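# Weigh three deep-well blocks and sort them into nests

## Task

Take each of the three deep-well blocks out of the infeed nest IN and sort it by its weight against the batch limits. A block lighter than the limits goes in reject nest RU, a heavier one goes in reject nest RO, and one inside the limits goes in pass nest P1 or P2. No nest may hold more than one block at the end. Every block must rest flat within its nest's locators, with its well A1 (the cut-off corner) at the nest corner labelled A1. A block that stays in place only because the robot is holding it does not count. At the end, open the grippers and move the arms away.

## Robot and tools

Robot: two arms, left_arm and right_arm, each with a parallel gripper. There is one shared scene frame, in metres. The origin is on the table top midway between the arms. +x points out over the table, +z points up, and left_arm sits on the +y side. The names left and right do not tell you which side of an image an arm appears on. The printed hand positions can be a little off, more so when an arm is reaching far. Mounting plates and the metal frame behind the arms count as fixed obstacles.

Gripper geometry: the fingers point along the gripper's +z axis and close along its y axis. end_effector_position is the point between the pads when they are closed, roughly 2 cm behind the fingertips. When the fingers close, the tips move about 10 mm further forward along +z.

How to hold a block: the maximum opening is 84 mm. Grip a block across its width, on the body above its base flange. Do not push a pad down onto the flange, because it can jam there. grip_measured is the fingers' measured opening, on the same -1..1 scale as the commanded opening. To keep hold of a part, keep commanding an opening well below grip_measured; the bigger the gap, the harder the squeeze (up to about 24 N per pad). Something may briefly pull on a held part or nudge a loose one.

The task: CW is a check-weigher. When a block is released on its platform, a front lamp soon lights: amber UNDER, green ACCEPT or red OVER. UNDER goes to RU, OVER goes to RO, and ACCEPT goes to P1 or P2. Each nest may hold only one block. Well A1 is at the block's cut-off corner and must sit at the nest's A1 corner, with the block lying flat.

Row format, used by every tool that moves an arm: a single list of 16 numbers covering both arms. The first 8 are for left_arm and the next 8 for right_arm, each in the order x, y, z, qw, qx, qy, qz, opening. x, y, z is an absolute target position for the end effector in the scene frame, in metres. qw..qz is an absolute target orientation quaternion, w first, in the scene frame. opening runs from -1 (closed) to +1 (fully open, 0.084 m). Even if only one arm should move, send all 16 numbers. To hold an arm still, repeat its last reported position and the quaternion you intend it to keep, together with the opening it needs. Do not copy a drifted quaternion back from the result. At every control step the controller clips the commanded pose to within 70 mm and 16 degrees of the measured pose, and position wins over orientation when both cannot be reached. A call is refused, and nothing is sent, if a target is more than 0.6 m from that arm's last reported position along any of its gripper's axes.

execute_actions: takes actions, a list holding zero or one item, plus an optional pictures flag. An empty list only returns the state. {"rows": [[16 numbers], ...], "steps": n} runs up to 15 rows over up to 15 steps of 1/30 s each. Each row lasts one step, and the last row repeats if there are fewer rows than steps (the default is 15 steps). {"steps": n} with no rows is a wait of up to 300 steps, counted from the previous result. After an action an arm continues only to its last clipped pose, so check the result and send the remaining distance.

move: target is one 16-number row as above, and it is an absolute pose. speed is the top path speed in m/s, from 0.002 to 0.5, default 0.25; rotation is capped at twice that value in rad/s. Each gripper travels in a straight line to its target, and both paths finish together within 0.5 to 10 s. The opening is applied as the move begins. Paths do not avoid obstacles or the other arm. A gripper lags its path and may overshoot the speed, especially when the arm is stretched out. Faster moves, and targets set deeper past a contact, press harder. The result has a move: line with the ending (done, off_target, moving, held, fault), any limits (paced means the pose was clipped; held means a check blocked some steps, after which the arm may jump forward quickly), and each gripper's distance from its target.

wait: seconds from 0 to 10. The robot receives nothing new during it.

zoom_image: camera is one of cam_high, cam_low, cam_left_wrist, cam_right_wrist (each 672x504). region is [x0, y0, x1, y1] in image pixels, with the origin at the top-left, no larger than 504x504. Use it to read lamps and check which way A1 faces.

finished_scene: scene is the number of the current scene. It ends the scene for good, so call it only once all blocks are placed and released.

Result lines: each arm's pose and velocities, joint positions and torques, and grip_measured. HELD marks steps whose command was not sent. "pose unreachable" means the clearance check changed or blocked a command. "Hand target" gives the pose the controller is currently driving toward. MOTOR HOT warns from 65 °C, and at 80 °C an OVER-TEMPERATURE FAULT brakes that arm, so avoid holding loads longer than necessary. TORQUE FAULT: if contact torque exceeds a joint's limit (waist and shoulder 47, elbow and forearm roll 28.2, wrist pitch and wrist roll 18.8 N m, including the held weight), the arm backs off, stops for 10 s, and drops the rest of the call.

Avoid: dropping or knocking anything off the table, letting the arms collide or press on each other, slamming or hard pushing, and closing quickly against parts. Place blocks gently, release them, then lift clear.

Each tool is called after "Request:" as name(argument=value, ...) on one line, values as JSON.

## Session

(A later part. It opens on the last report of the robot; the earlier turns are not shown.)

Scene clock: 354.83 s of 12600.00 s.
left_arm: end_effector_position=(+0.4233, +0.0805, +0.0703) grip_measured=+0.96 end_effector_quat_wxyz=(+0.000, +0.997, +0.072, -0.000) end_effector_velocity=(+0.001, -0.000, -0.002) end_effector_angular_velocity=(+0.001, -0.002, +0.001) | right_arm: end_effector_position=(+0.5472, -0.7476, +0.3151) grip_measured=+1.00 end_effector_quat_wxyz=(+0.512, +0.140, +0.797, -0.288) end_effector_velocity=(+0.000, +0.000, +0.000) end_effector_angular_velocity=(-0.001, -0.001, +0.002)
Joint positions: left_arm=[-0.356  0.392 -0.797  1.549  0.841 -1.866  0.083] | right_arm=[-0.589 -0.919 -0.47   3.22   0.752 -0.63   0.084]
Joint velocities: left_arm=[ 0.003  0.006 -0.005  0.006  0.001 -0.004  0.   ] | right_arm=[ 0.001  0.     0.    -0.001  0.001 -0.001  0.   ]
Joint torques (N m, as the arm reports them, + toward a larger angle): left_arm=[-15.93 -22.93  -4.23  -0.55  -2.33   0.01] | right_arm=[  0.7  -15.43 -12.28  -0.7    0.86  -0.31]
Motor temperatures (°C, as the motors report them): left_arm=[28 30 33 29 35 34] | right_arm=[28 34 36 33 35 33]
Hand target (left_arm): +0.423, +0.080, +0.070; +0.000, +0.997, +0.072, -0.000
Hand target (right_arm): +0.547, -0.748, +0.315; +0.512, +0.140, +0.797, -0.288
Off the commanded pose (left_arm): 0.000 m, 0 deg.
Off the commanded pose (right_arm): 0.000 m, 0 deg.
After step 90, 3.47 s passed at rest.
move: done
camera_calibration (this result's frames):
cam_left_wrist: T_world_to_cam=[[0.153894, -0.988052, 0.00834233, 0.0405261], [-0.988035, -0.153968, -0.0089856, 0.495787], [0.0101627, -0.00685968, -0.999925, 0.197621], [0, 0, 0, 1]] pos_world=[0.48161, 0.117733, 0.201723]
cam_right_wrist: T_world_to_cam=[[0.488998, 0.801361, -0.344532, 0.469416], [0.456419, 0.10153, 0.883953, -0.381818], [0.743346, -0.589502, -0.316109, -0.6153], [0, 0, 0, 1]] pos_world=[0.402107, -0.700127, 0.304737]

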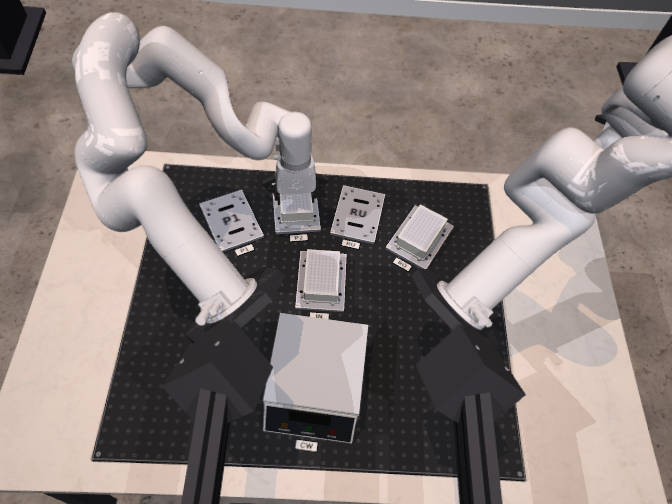

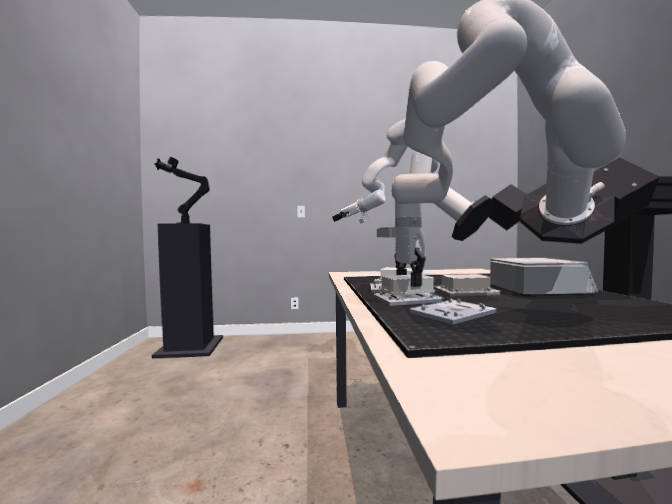

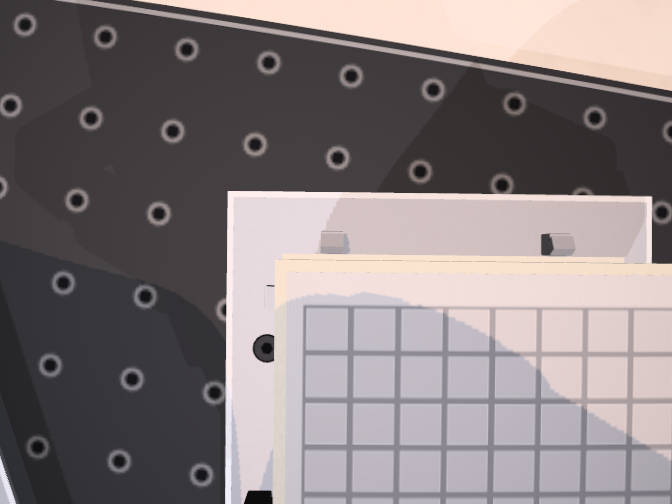

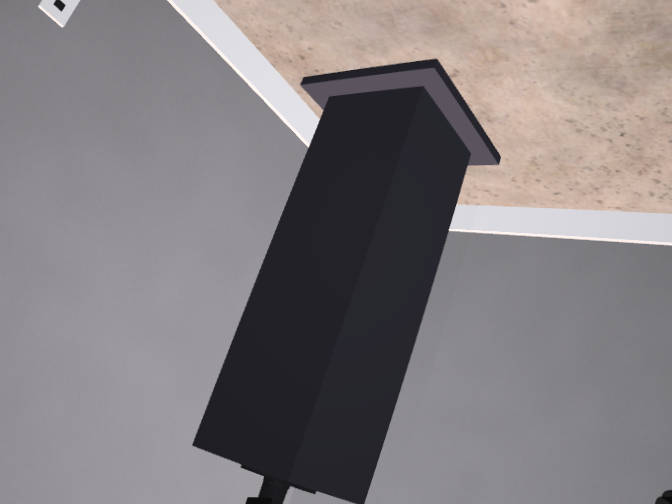

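Request:
move(target=[0.4234,0.0799,0.069,0,0.9974,0.0724,0,0.2,0.5472,-0.7476,0.3151,0.512,0.140,0.797,-0.288,1], speed=0.005)

Request:
move(target=[0.4234,0.0799,0.055,0,0.9974,0.0724,0,0.2,0.5472,-0.7476,0.3151,0.512,0.140,0.797,-0.288,1], speed=0.01)

Request:
move(target=[0.4234,0.0799,0.055,0,0.9974,0.0724,0,1,0.5472,-0.7476,0.3151,0.512,0.140,0.797,-0.288,1])

Request:
move(target=[0.4234,0.0799,0.11,0,0.9974,0.0724,0,1,0.5472,-0.7476,0.3151,0.512,0.140,0.797,-0.288,1], speed=0.04)

Request:
move(target=[0.199,0.0004,0.11,0,1,-0.008,0,1,0.5472,-0.7476,0.3151,0.512,0.140,0.797,-0.288,1], speed=0.15)

Request:
move(target=[0.199,0.0004,0.0795,0,1,-0.008,0,1,0.5472,-0.7476,0.3151,0.512,0.140,0.797,-0.288,1], speed=0.03)

Scene clock: 381.50 s of 12600.00 s.
left_arm: end_effector_position=(+0.4234, +0.0799, +0.0691) grip_measured=+0.96 end_effector_quat_wxyz=(+0.000, +0.997, +0.072, -0.000) end_effector_velocity=(+0.000, +0.001, -0.001) end_effector_angular_velocity=(+0.002, +0.001, +0.002) | right_arm: end_effector_position=(+0.5472, -0.7476, +0.3151) grip_measured=+1.00 end_effector_quat_wxyz=(+0.512, +0.140, +0.797, -0.288) end_effector_velocity=(-0.000, -0.001, +0.000) end_effector_angular_velocity=(-0.001, -0.000, -0.002)
Joint positions: left_arm=[-0.354  0.397 -0.8    1.552  0.841 -1.868  0.083] | right_arm=[-0.589 -0.919 -0.47   3.22   0.752 -0.63   0.084]
Joint velocities: left_arm=[ 0.004  0.002 -0.002  0.002  0.    -0.001 -0.   ] | right_arm=[-0.002 -0.     0.     0.001  0.001  0.    -0.   ]
Joint torques (N m, as the arm reports them, + toward a larger angle): left_arm=[-15.71 -23.24  -4.25  -0.55  -2.19   0.11] | right_arm=[  1.83 -15.11 -12.09  -0.5    0.95  -0.15]
Motor temperatures (°C, as the motors report them): left_arm=[29 30 33 29 35 34] | right_arm=[28 34 36 33 35 33]
Hand target (left_arm): +0.423, +0.080, +0.069; +0.000, +0.997, +0.072, -0.000
Hand target (right_arm): +0.547, -0.748, +0.315; +0.512, +0.140, +0.797, -0.288
Off the commanded pose (left_arm): 0.000 m, 0 deg.
Off the commanded pose (right_arm): 0.000 m, 0 deg.
After step 90, 22.97 s passed at rest.
move: done
camera_calibration (this result's frames):
cam_left_wrist: T_world_to_cam=[[0.153923, -0.988049, 0.00817654, 0.040001], [-0.98803, -0.153995, -0.00905505, 0.495763], [0.010206, -0.00668489, -0.999926, 0.196354], [0, 0, 0, 1]] pos_world=[0.481668, 0.117181, 0.200502]
cam_right_wrist: T_world_to_cam=[[0.488998, 0.801361, -0.344532, 0.469416], [0.456419, 0.10153, 0.883953, -0.381818], [0.743345, -0.589502, -0.316109, -0.6153], [0, 0, 0, 1]] pos_world=[0.402107, -0.700127, 0.304737]

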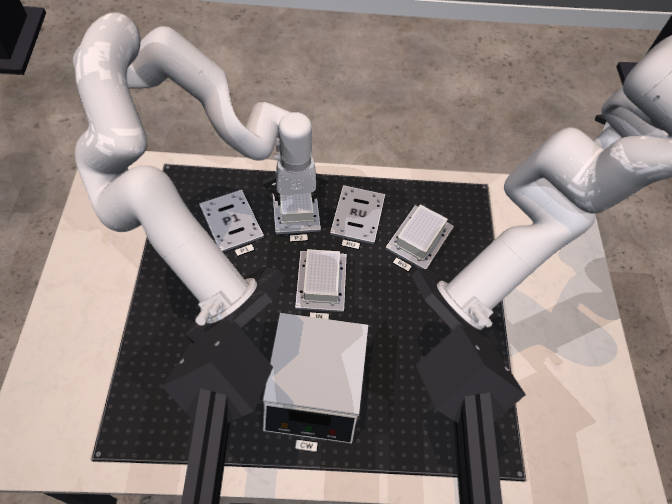

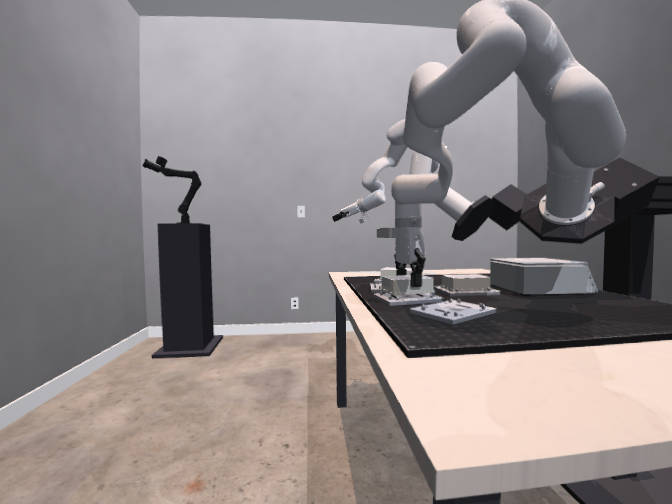

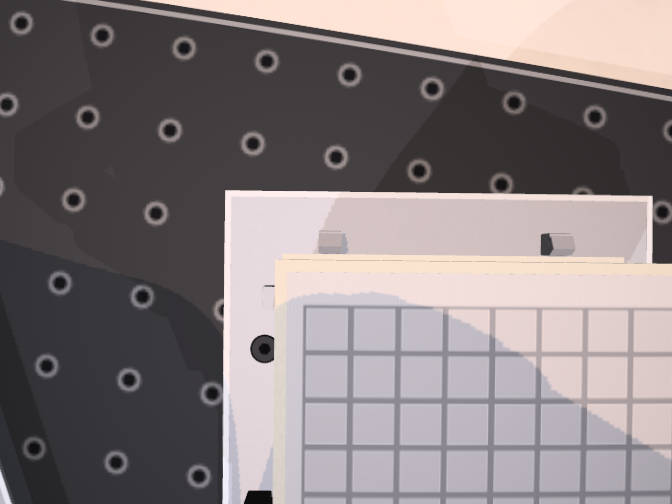

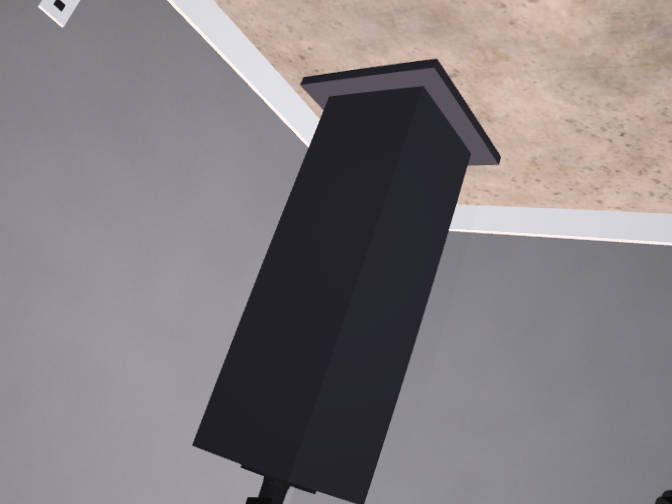

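Scene clock: 383.13 s of 12600.00 s.
left_arm: end_effector_position=(+0.4236, +0.0796, +0.0559) grip_measured=+0.96 end_effector_quat_wxyz=(+0.000, +0.997, +0.072, +0.000) end_effector_velocity=(+0.000, -0.000, -0.001) end_effector_angular_velocity=(-0.001, -0.003, +0.000) | right_arm: end_effector_position=(+0.5472, -0.7476, +0.3151) grip_measured=+1.00 end_effector_quat_wxyz=(+0.512, +0.140, +0.797, -0.288) end_effector_velocity=(+0.000, +0.000, +0.000) end_effector_angular_velocity=(+0.000, -0.001, +0.001)
Joint positions: left_arm=[-0.328  0.43  -0.822  1.588  0.83  -1.884  0.083] | right_arm=[-0.589 -0.919 -0.47   3.22   0.752 -0.63   0.084]
Joint velocities: left_arm=[ 0.001  0.002 -0.001  0.005 -0.    -0.004  0.   ] | right_arm=[ 0.001 -0.     0.    -0.001  0.001  0.     0.   ]
Joint torques (N m, as the arm reports them, + toward a larger angle): left_arm=[-13.62 -19.59  -4.54  -0.38  -2.19   0.06] | right_arm=[  1.62 -15.2  -12.09  -0.74   0.77  -0.32]
Motor temperatures (°C, as the motors report them): left_arm=[29 30 33 29 35 34] | right_arm=[28 34 36 33 35 33]
Hand target (left_arm): +0.423, +0.080, +0.055; +0.000, +0.997, +0.072, -0.000
Hand target (right_arm): +0.547, -0.748, +0.315; +0.512, +0.140, +0.797, -0.288
Off the commanded pose (left_arm): 0.001 m, 0 deg.
Off the commanded pose (right_arm): 0.000 m, 0 deg.
move: done
camera_calibration (this result's frames):
cam_left_wrist: T_world_to_cam=[[0.153874, -0.98805, 0.00891543, 0.0397557], [-0.98803, -0.153958, -0.00970732, 0.495845], [0.0109639, -0.007315, -0.999913, 0.182881], [0, 0, 0, 1]] pos_world=[0.481787, 0.116958, 0.187324]
cam_right_wrist: T_world_to_cam=[[0.488998, 0.801361, -0.344532, 0.469416], [0.456419, 0.10153, 0.883953, -0.381818], [0.743345, -0.589502, -0.316109, -0.6153], [0, 0, 0, 1]] pos_world=[0.402107, -0.700127, 0.304737]

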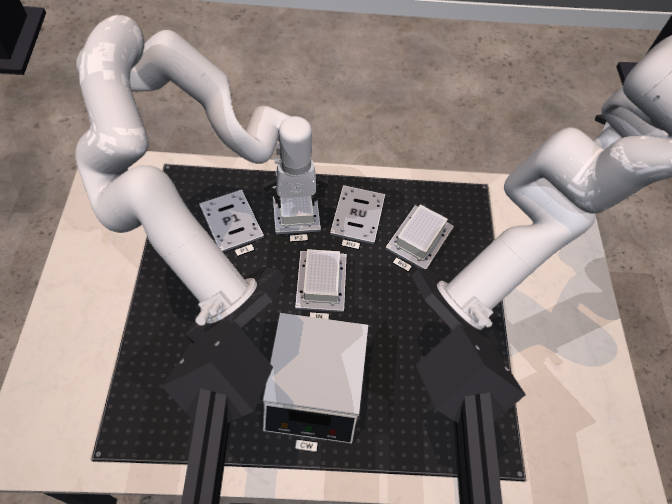

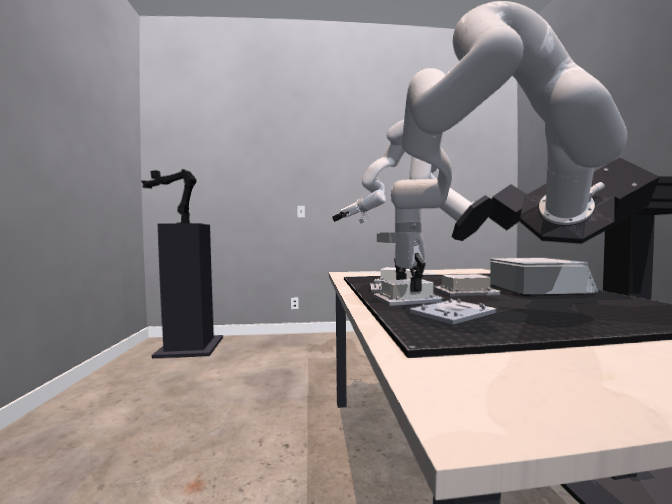

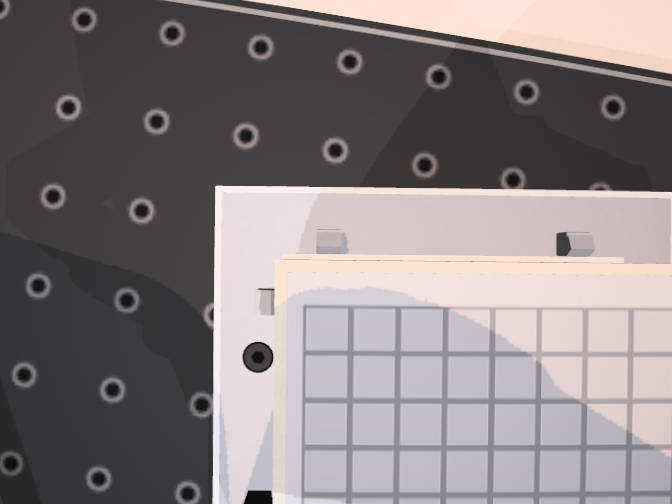

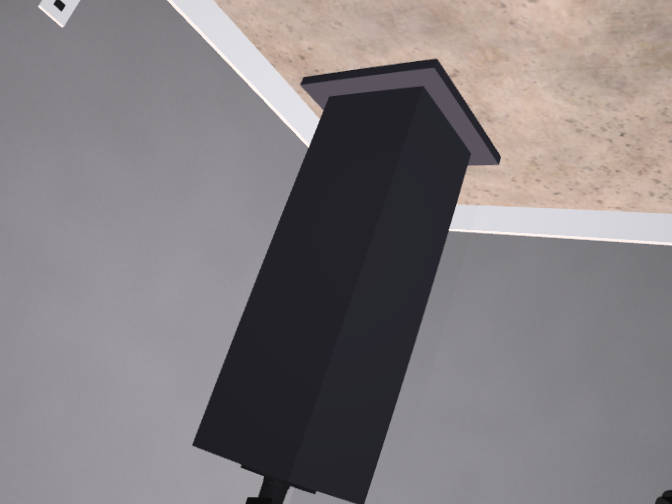

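Scene clock: 383.83 s of 12600.00 s.
left_arm: end_effector_position=(+0.4234, +0.0799, +0.0549) grip_measured=+1.00 end_effector_quat_wxyz=(-0.000, +0.997, +0.072, -0.000) end_effector_velocity=(+0.000, -0.001, +0.001) end_effector_angular_velocity=(-0.001, -0.001, -0.000) | right_arm: end_effector_position=(+0.5472, -0.7476, +0.3151) grip_measured=+1.00 end_effector_quat_wxyz=(+0.512, +0.140, +0.797, -0.288) end_effector_velocity=(+0.000, +0.001, -0.000) end_effector_angular_velocity=(+0.002, +0.001, +0.002)
Joint positions: left_arm=[-0.326  0.432 -0.823  1.589  0.83  -1.884  0.084] | right_arm=[-0.589 -0.919 -0.47   3.22   0.752 -0.63   0.084]
Joint velocities: left_arm=[-0.003 -0.001  0.    -0.001 -0.    -0.     0.   ] | right_arm=[ 0.001 -0.     0.    -0.    -0.002 -0.    -0.   ]
Joint torques (N m, as the arm reports them, + toward a larger angle): left_arm=[-15.69 -22.48  -3.63  -0.59  -2.12  -0.01] | right_arm=[  1.63 -15.92 -12.45  -0.59   0.82  -0.2 ]
Motor temperatures (°C, as the motors report them): left_arm=[29 30 33 29 35 34] | right_arm=[28 34 36 33 35 33]
Hand target (left_arm): +0.423, +0.080, +0.055; +0.000, +0.997, +0.072, -0.000
Hand target (right_arm): +0.547, -0.748, +0.315; +0.512, +0.140, +0.797, -0.288
Off the commanded pose (left_arm): 0.000 m, 0 deg.
Off the commanded pose (right_arm): 0.000 m, 0 deg.
move: done
camera_calibration (this result's frames):
cam_left_wrist: T_world_to_cam=[[0.153941, -0.988047, 0.00810868, 0.040106], [-0.988028, -0.154012, -0.00895496, 0.495614], [0.0100968, -0.00663307, -0.999927, 0.182272], [0, 0, 0, 1]] pos_world=[0.481666, 0.117166, 0.186371]
cam_right_wrist: T_world_to_cam=[[0.488998, 0.801361, -0.344532, 0.469416], [0.456419, 0.10153, 0.883953, -0.381818], [0.743345, -0.589502, -0.316109, -0.6153], [0, 0, 0, 1]] pos_world=[0.402107, -0.700127, 0.304737]

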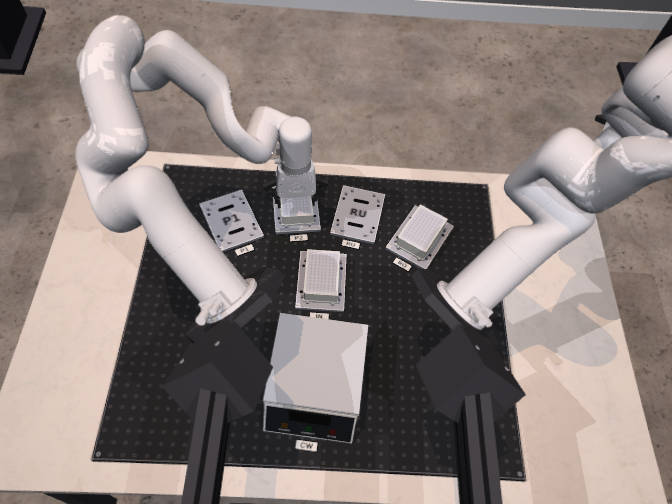

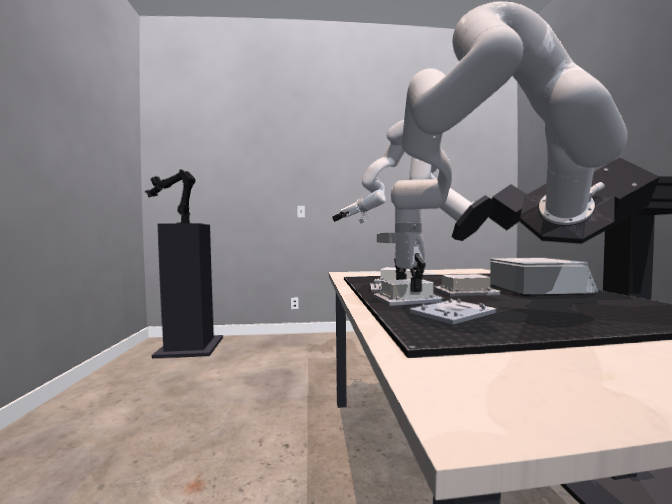

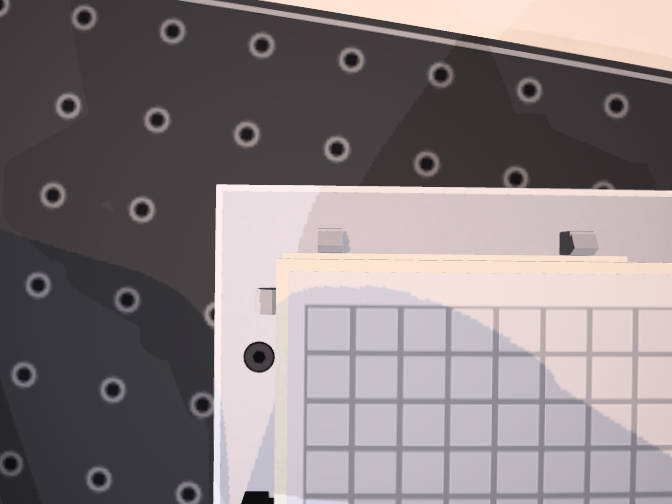

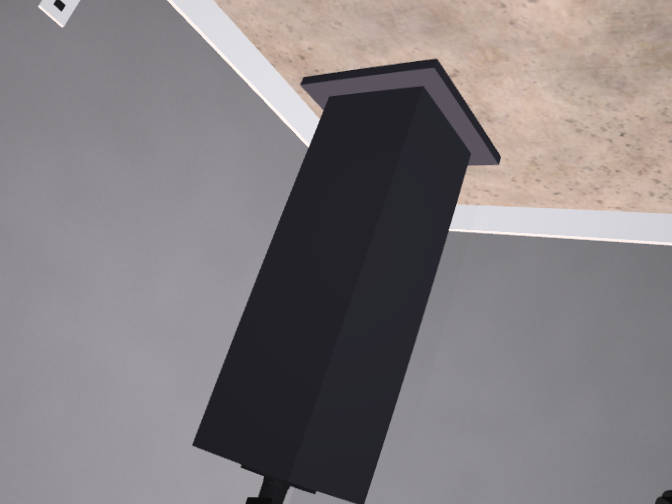

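Scene clock: 385.60 s of 12600.00 s.
left_arm: end_effector_position=(+0.4233, +0.0800, +0.1097) grip_measured=+1.00 end_effector_quat_wxyz=(-0.000, +0.997, +0.072, +0.000) end_effector_velocity=(+0.000, +0.001, +0.002) end_effector_angular_velocity=(+0.003, +0.001, +0.001) | right_arm: end_effector_position=(+0.5472, -0.7476, +0.3151) grip_measured=+1.00 end_effector_quat_wxyz=(+0.512, +0.140, +0.797, -0.288) end_effector_velocity=(-0.000, -0.000, +0.000) end_effector_angular_velocity=(-0.000, -0.001, -0.002)
Joint positions: left_arm=[-0.441  0.299 -0.745  1.439  0.88  -1.815  0.084] | right_arm=[-0.589 -0.919 -0.47   3.22   0.752 -0.63   0.084]
Joint velocities: left_arm=[-0.003 -0.006  0.003 -0.007  0.005  0.004 -0.   ] | right_arm=[-0.    -0.    -0.     0.001  0.001  0.     0.   ]
Joint torques (N m, as the arm reports them, + toward a larger angle): left_arm=[-15.49 -21.28  -5.96  -0.68  -2.26   0.05] | right_arm=[  1.83 -15.39 -12.19  -0.62   0.75  -0.22]
Motor temperatures (°C, as the motors report them): left_arm=[29 30 33 29 35 34] | right_arm=[28 34 36 33 35 33]
Hand target (left_arm): +0.423, +0.080, +0.110; -0.000, +0.997, +0.072, +0.000
Hand target (right_arm): +0.547, -0.748, +0.315; +0.512, +0.140, +0.797, -0.288
Off the commanded pose (left_arm): 0.000 m, 0 deg.
Off the commanded pose (right_arm): 0.000 m, 0 deg.
move: done
camera_calibration (this result's frames):
cam_left_wrist: T_world_to_cam=[[0.15394, -0.988049, 0.00783392, 0.0398253], [-0.988026, -0.15401, -0.00922933, 0.49613], [0.0103255, -0.00631936, -0.999927, 0.236874], [0, 0, 0, 1]] pos_world=[0.481613, 0.117255, 0.241123]
cam_right_wrist: T_world_to_cam=[[0.488998, 0.801361, -0.344532, 0.469416], [0.456419, 0.10153, 0.883953, -0.381818], [0.743346, -0.589502, -0.316109, -0.6153], [0, 0, 0, 1]] pos_world=[0.402107, -0.700127, 0.304737]

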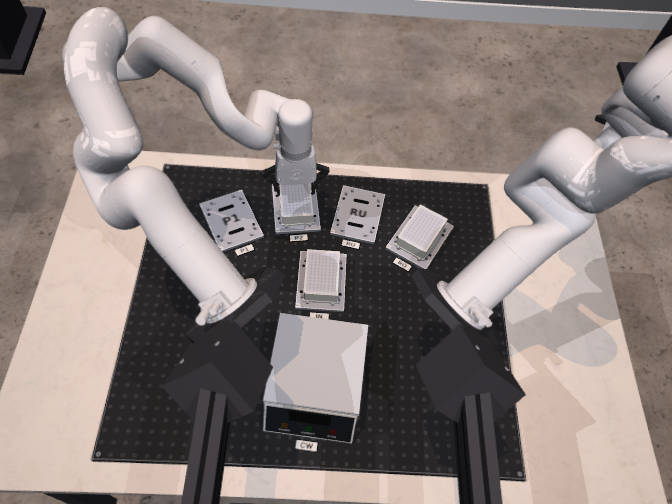

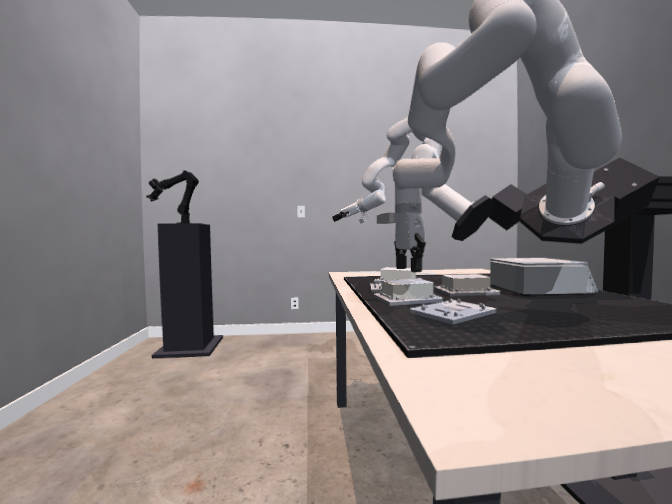

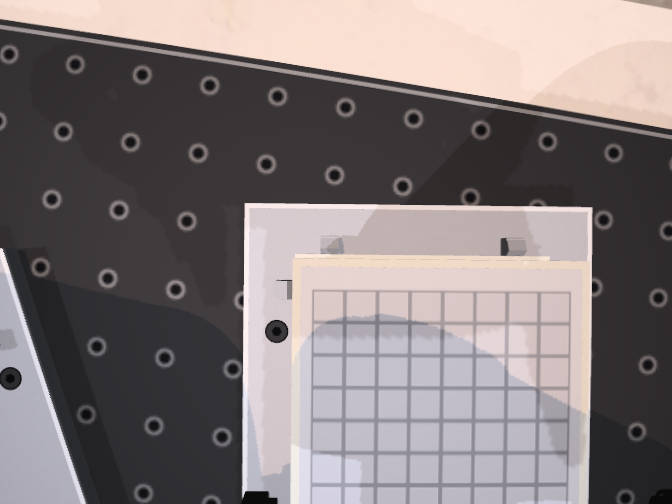

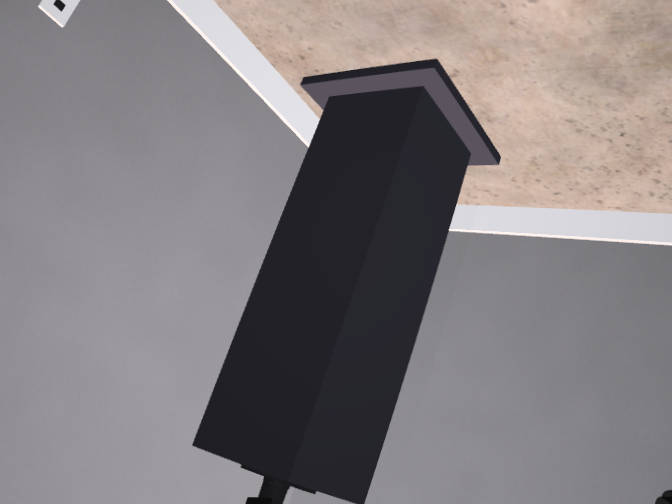

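Scene clock: 387.77 s of 12600.00 s.
left_arm: end_effector_position=(+0.1994, +0.0012, +0.1098) grip_measured=+1.00 end_effector_quat_wxyz=(+0.000, +1.000, -0.008, +0.000) end_effector_velocity=(-0.003, -0.001, -0.000) end_effector_angular_velocity=(+0.001, -0.000, -0.002) | right_arm: end_effector_position=(+0.5472, -0.7476, +0.3151) grip_measured=+1.00 end_effector_quat_wxyz=(+0.512, +0.140, +0.797, -0.288) end_effector_velocity=(+0.000, +0.000, +0.000) end_effector_angular_velocity=(-0.000, -0.001, +0.001)
Joint positions: left_arm=[-0.807  0.713 -0.615  1.519  0.894 -2.356  0.084] | right_arm=[-0.589 -0.919 -0.47   3.22   0.752 -0.63   0.084]
Joint velocities: left_arm=[-0.006  0.009 -0.003 -0.002 -0.    -0.005  0.   ] | right_arm=[ 0.001 -0.     0.    -0.001  0.001  0.     0.   ]
Joint torques (N m, as the arm reports them, + toward a larger angle): left_arm=[-14.81 -19.3   -4.55  -0.31  -2.06   0.01] | right_arm=[  1.69 -14.1  -12.1   -0.91   0.98  -0.31]
Motor temperatures (°C, as the motors report them): left_arm=[29 30 33 29 35 34] | right_arm=[28 34 36 33 35 33]
Hand target (left_arm): +0.199, +0.001, +0.110; +0.000, +1.000, -0.008, +0.000
Hand target (right_arm): +0.547, -0.748, +0.315; +0.512, +0.140, +0.797, -0.288
Off the commanded pose (left_arm): 0.001 m, 0 deg.
Off the commanded pose (right_arm): 0.000 m, 0 deg.
move: done
camera_calibration (this result's frames):
cam_left_wrist: T_world_to_cam=[[-0.00583109, -0.999942, 0.00905502, 0.0281715], [-0.999939, 0.00574536, -0.00946494, 0.264908], [0.00941236, -0.00910966, -0.999914, 0.239016], [0, 0, 0, 1]] pos_world=[0.262807, 0.0288252, 0.241248]
cam_right_wrist: T_world_to_cam=[[0.488998, 0.801361, -0.344532, 0.469416], [0.456419, 0.10153, 0.883953, -0.381819], [0.743345, -0.589502, -0.316109, -0.615301], [0, 0, 0, 1]] pos_world=[0.402107, -0.700127, 0.304737]

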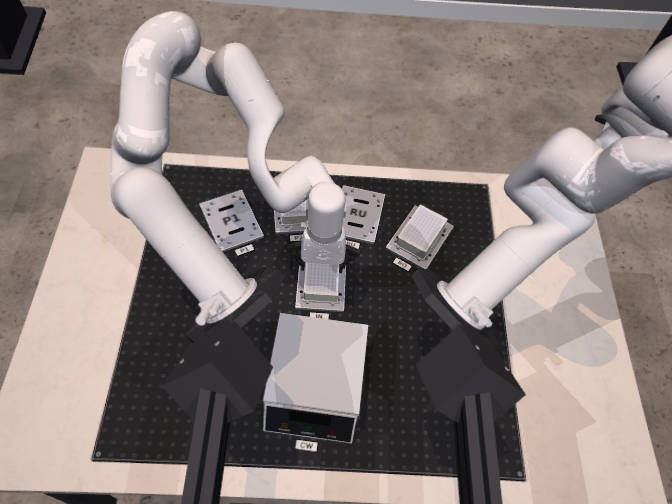

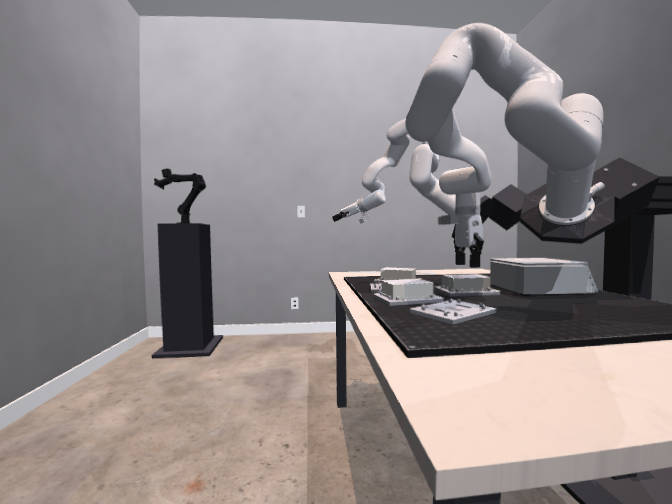

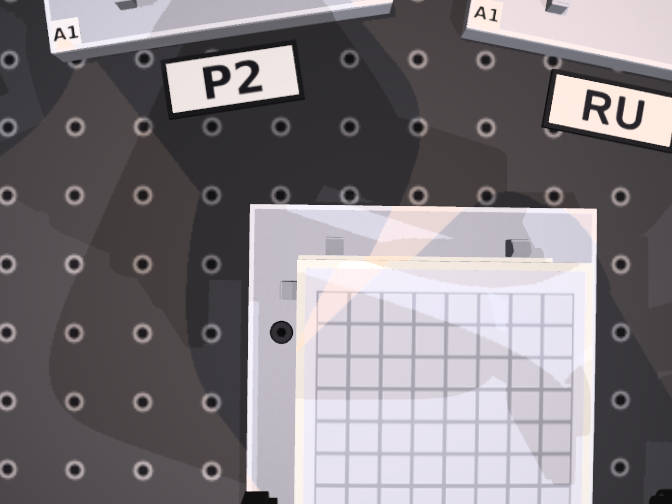

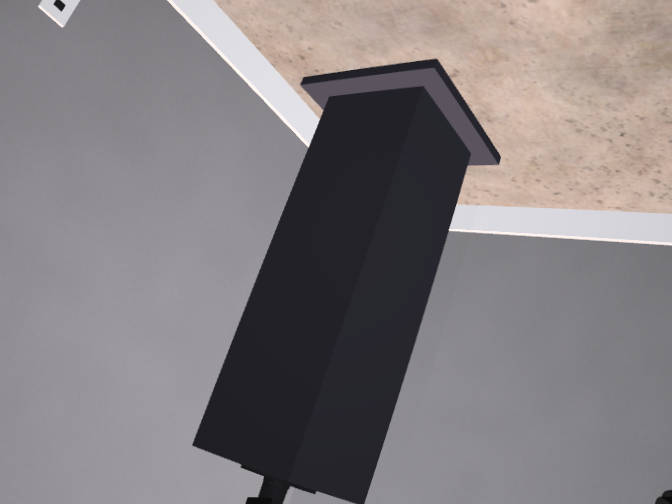

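Scene clock: 389.13 s of 12600.00 s.
left_arm: end_effector_position=(+0.1990, +0.0003, +0.0798) grip_measured=+1.00 end_effector_quat_wxyz=(+0.000, +1.000, -0.008, -0.000) end_effector_velocity=(+0.000, -0.001, -0.002) end_effector_angular_velocity=(-0.001, -0.001, +0.000) | right_arm: end_effector_position=(+0.5472, -0.7476, +0.3151) grip_measured=+1.00 end_effector_quat_wxyz=(+0.512, +0.140, +0.797, -0.288) end_effector_velocity=(+0.000, -0.000, +0.000) end_effector_angular_velocity=(+0.000, -0.001, -0.001)
Joint positions: left_arm=[-0.722  0.792 -0.66   1.629  0.904 -2.398  0.084] | right_arm=[-0.589 -0.919 -0.47   3.22   0.752 -0.63   0.084]
Joint velocities: left_arm=[ 0.005  0.006 -0.005  0.008  0.001 -0.003  0.   ] | right_arm=[ 0.     0.    -0.     0.001  0.     0.    -0.   ]
Joint torques (N m, as the arm reports them, + toward a larger angle): left_arm=[-15.14 -19.31  -2.8   -0.59  -2.13   0.1 ] | right_arm=[  1.33 -15.53 -11.99  -0.69   0.75  -0.16]
Motor temperatures (°C, as the motors report them): left_arm=[29 30 33 29 35 34] | right_arm=[28 34 36 33 35 33]
Hand target (left_arm): +0.199, +0.000, +0.080; +0.000, +1.000, -0.008, -0.000
Hand target (right_arm): +0.547, -0.748, +0.315; +0.512, +0.140, +0.797, -0.288
Off the commanded pose (left_arm): 0.000 m, 0 deg.
Off the commanded pose (right_arm): 0.000 m, 0 deg.
move: done
camera_calibration (this result's frames):
cam_left_wrist: T_world_to_cam=[[-0.00635418, -0.999945, 0.00838978, 0.0276774], [-0.99994, 0.00627931, -0.00892093, 0.264204], [0.00886776, -0.00844596, -0.999925, 0.209148], [0, 0, 0, 1]] pos_world=[0.262509, 0.0277833, 0.211257]
cam_right_wrist: T_world_to_cam=[[0.488998, 0.801361, -0.344532, 0.469416], [0.456419, 0.10153, 0.883953, -0.381818], [0.743346, -0.589502, -0.316109, -0.6153], [0, 0, 0, 1]] pos_world=[0.402107, -0.700127, 0.304737]

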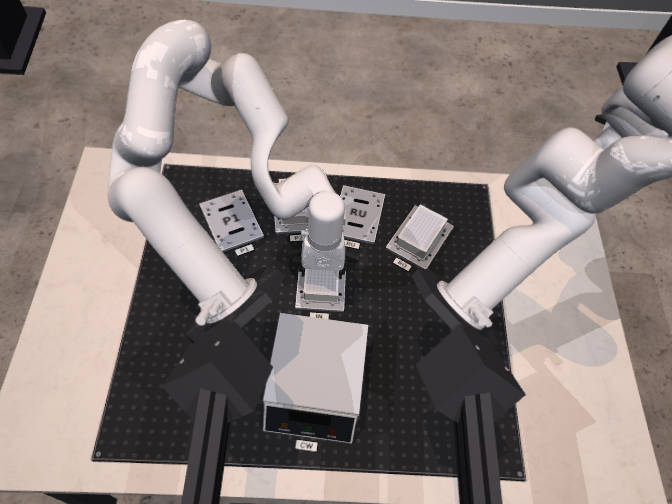

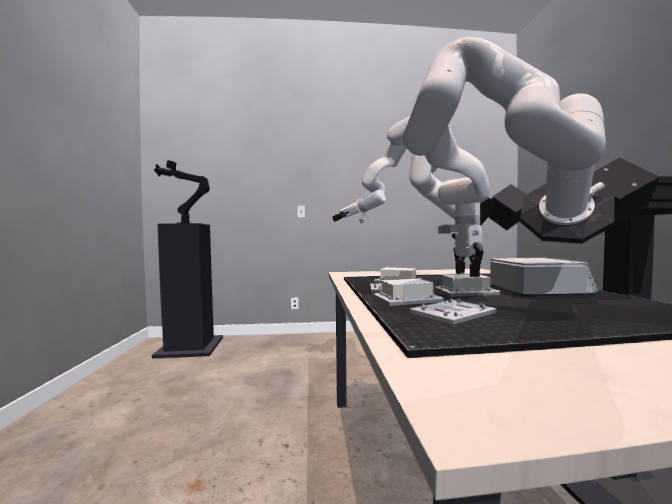

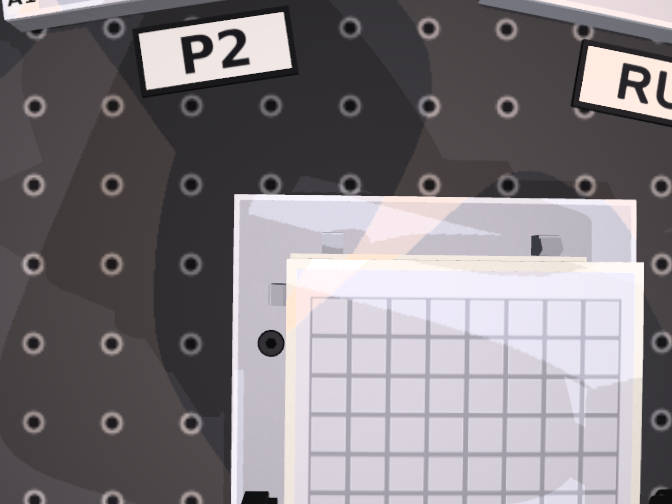

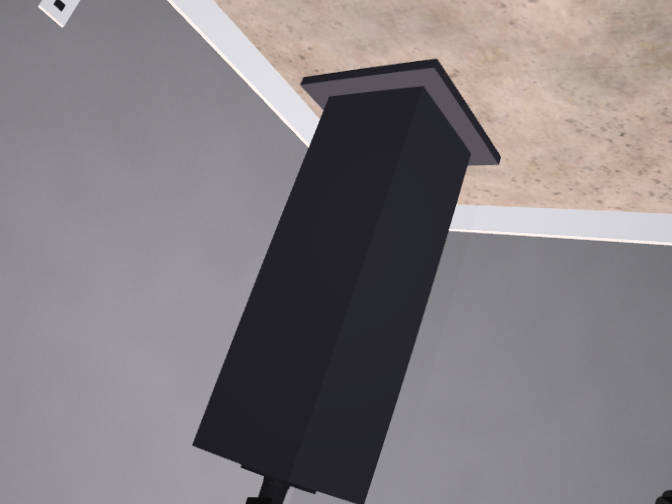

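Request:
execute_actions(actions=[])

Scene clock: 409.60 s of 12600.00 s.
left_arm: end_effector_position=(+0.1990, +0.0003, +0.0796) grip_measured=+1.00 end_effector_quat_wxyz=(+0.000, +1.000, -0.008, -0.000) end_effector_velocity=(+0.000, +0.000, -0.000) end_effector_angular_velocity=(+0.001, +0.000, +0.000) | right_arm: end_effector_position=(+0.5472, -0.7476, +0.3151) grip_measured=+1.00 end_effector_quat_wxyz=(+0.512, +0.140, +0.797, -0.288) end_effector_velocity=(-0.000, -0.000, -0.000) end_effector_angular_velocity=(+0.001, +0.001, -0.002)
Joint positions: left_arm=[-0.721  0.793 -0.661  1.63   0.904 -2.399  0.084] | right_arm=[-0.589 -0.919 -0.47   3.22   0.752 -0.63   0.084]
Joint velocities: left_arm=[ 0.001  0.    -0.    -0.     0.     0.     0.   ] | right_arm=[-0.001 -0.    -0.     0.002 -0.001  0.     0.   ]
Joint torques (N m, as the arm reports them, + toward a larger angle): left_arm=[-15.08 -19.24  -2.65  -0.55  -2.07   0.13] | right_arm=[  1.61 -15.49 -12.29  -0.74   0.74  -0.32]
Motor temperatures (°C, as the motors report them): left_arm=[29 30 33 29 35 34] | right_arm=[28 34 36 33 35 33]
Hand target (left_arm): +0.199, +0.000, +0.080; +0.000, +1.000, -0.008, -0.000
Hand target (right_arm): +0.547, -0.748, +0.315; +0.512, +0.140, +0.797, -0.288
Off the commanded pose (left_arm): 0.000 m, 0 deg.
Off the commanded pose (right_arm): 0.000 m, 0 deg.
Steps of this call (steps 1 to 90: nothing new was sent; then 17.47 s passed at rest). Readings (end_effector_position):
1: left_arm (+0.1990, +0.0003, +0.0798) | right_arm (+0.5472, -0.7476, +0.3151)
2: left_arm (+0.1990, +0.0003, +0.0797) | right_arm (+0.5472, -0.7476, +0.3151)
4: left_arm (+0.1990, +0.0003, +0.0796) | right_arm (+0.5472, -0.7476, +0.3151)
8: left_arm (+0.1990, +0.0003, +0.0796) | right_arm (+0.5472, -0.7476, +0.3151)
90: the state above
camera_calibration (this result's frames):
cam_left_wrist: T_world_to_cam=[[-0.00636233, -0.999945, 0.00838642, 0.0276726], [-0.99994, 0.00628742, -0.00892914, 0.264197], [0.00887592, -0.00844273, -0.999925, 0.208875], [0, 0, 0, 1]] pos_world=[0.262503, 0.0277734, 0.210986]
cam_right_wrist: T_world_to_cam=[[0.488998, 0.801361, -0.344532, 0.469416], [0.456419, 0.101529, 0.883953, -0.381819], [0.743345, -0.589502, -0.316109, -0.6153], [0, 0, 0, 1]] pos_world=[0.402107, -0.700127, 0.304737]

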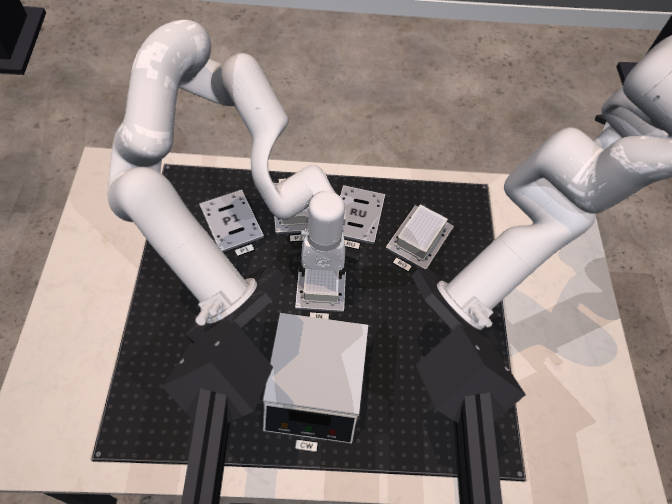

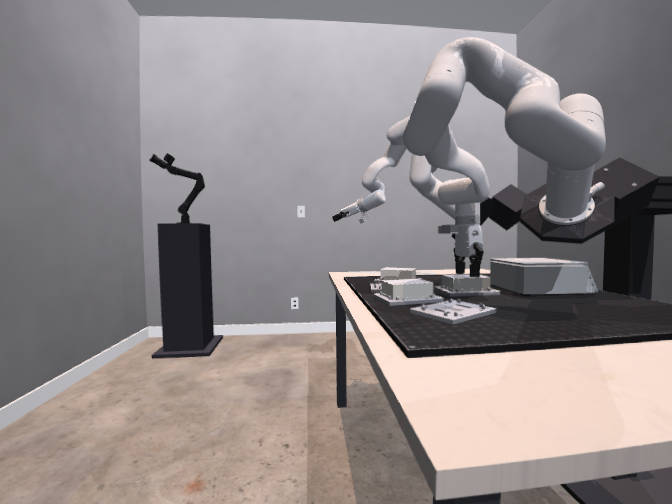

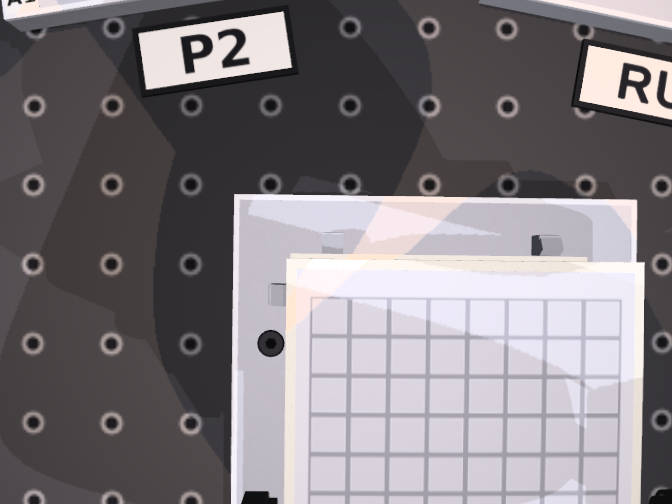

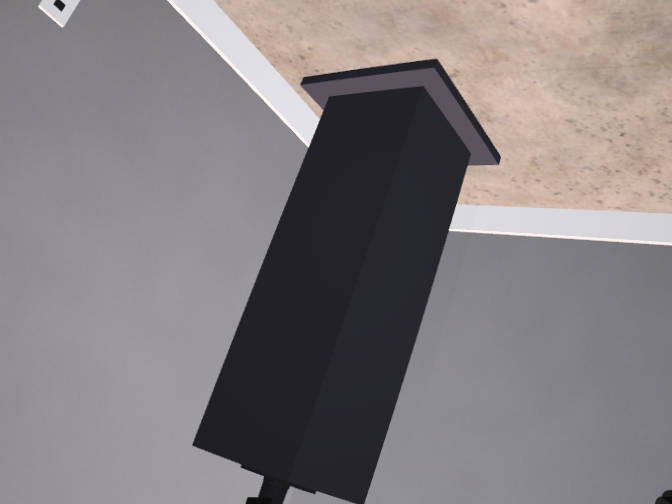

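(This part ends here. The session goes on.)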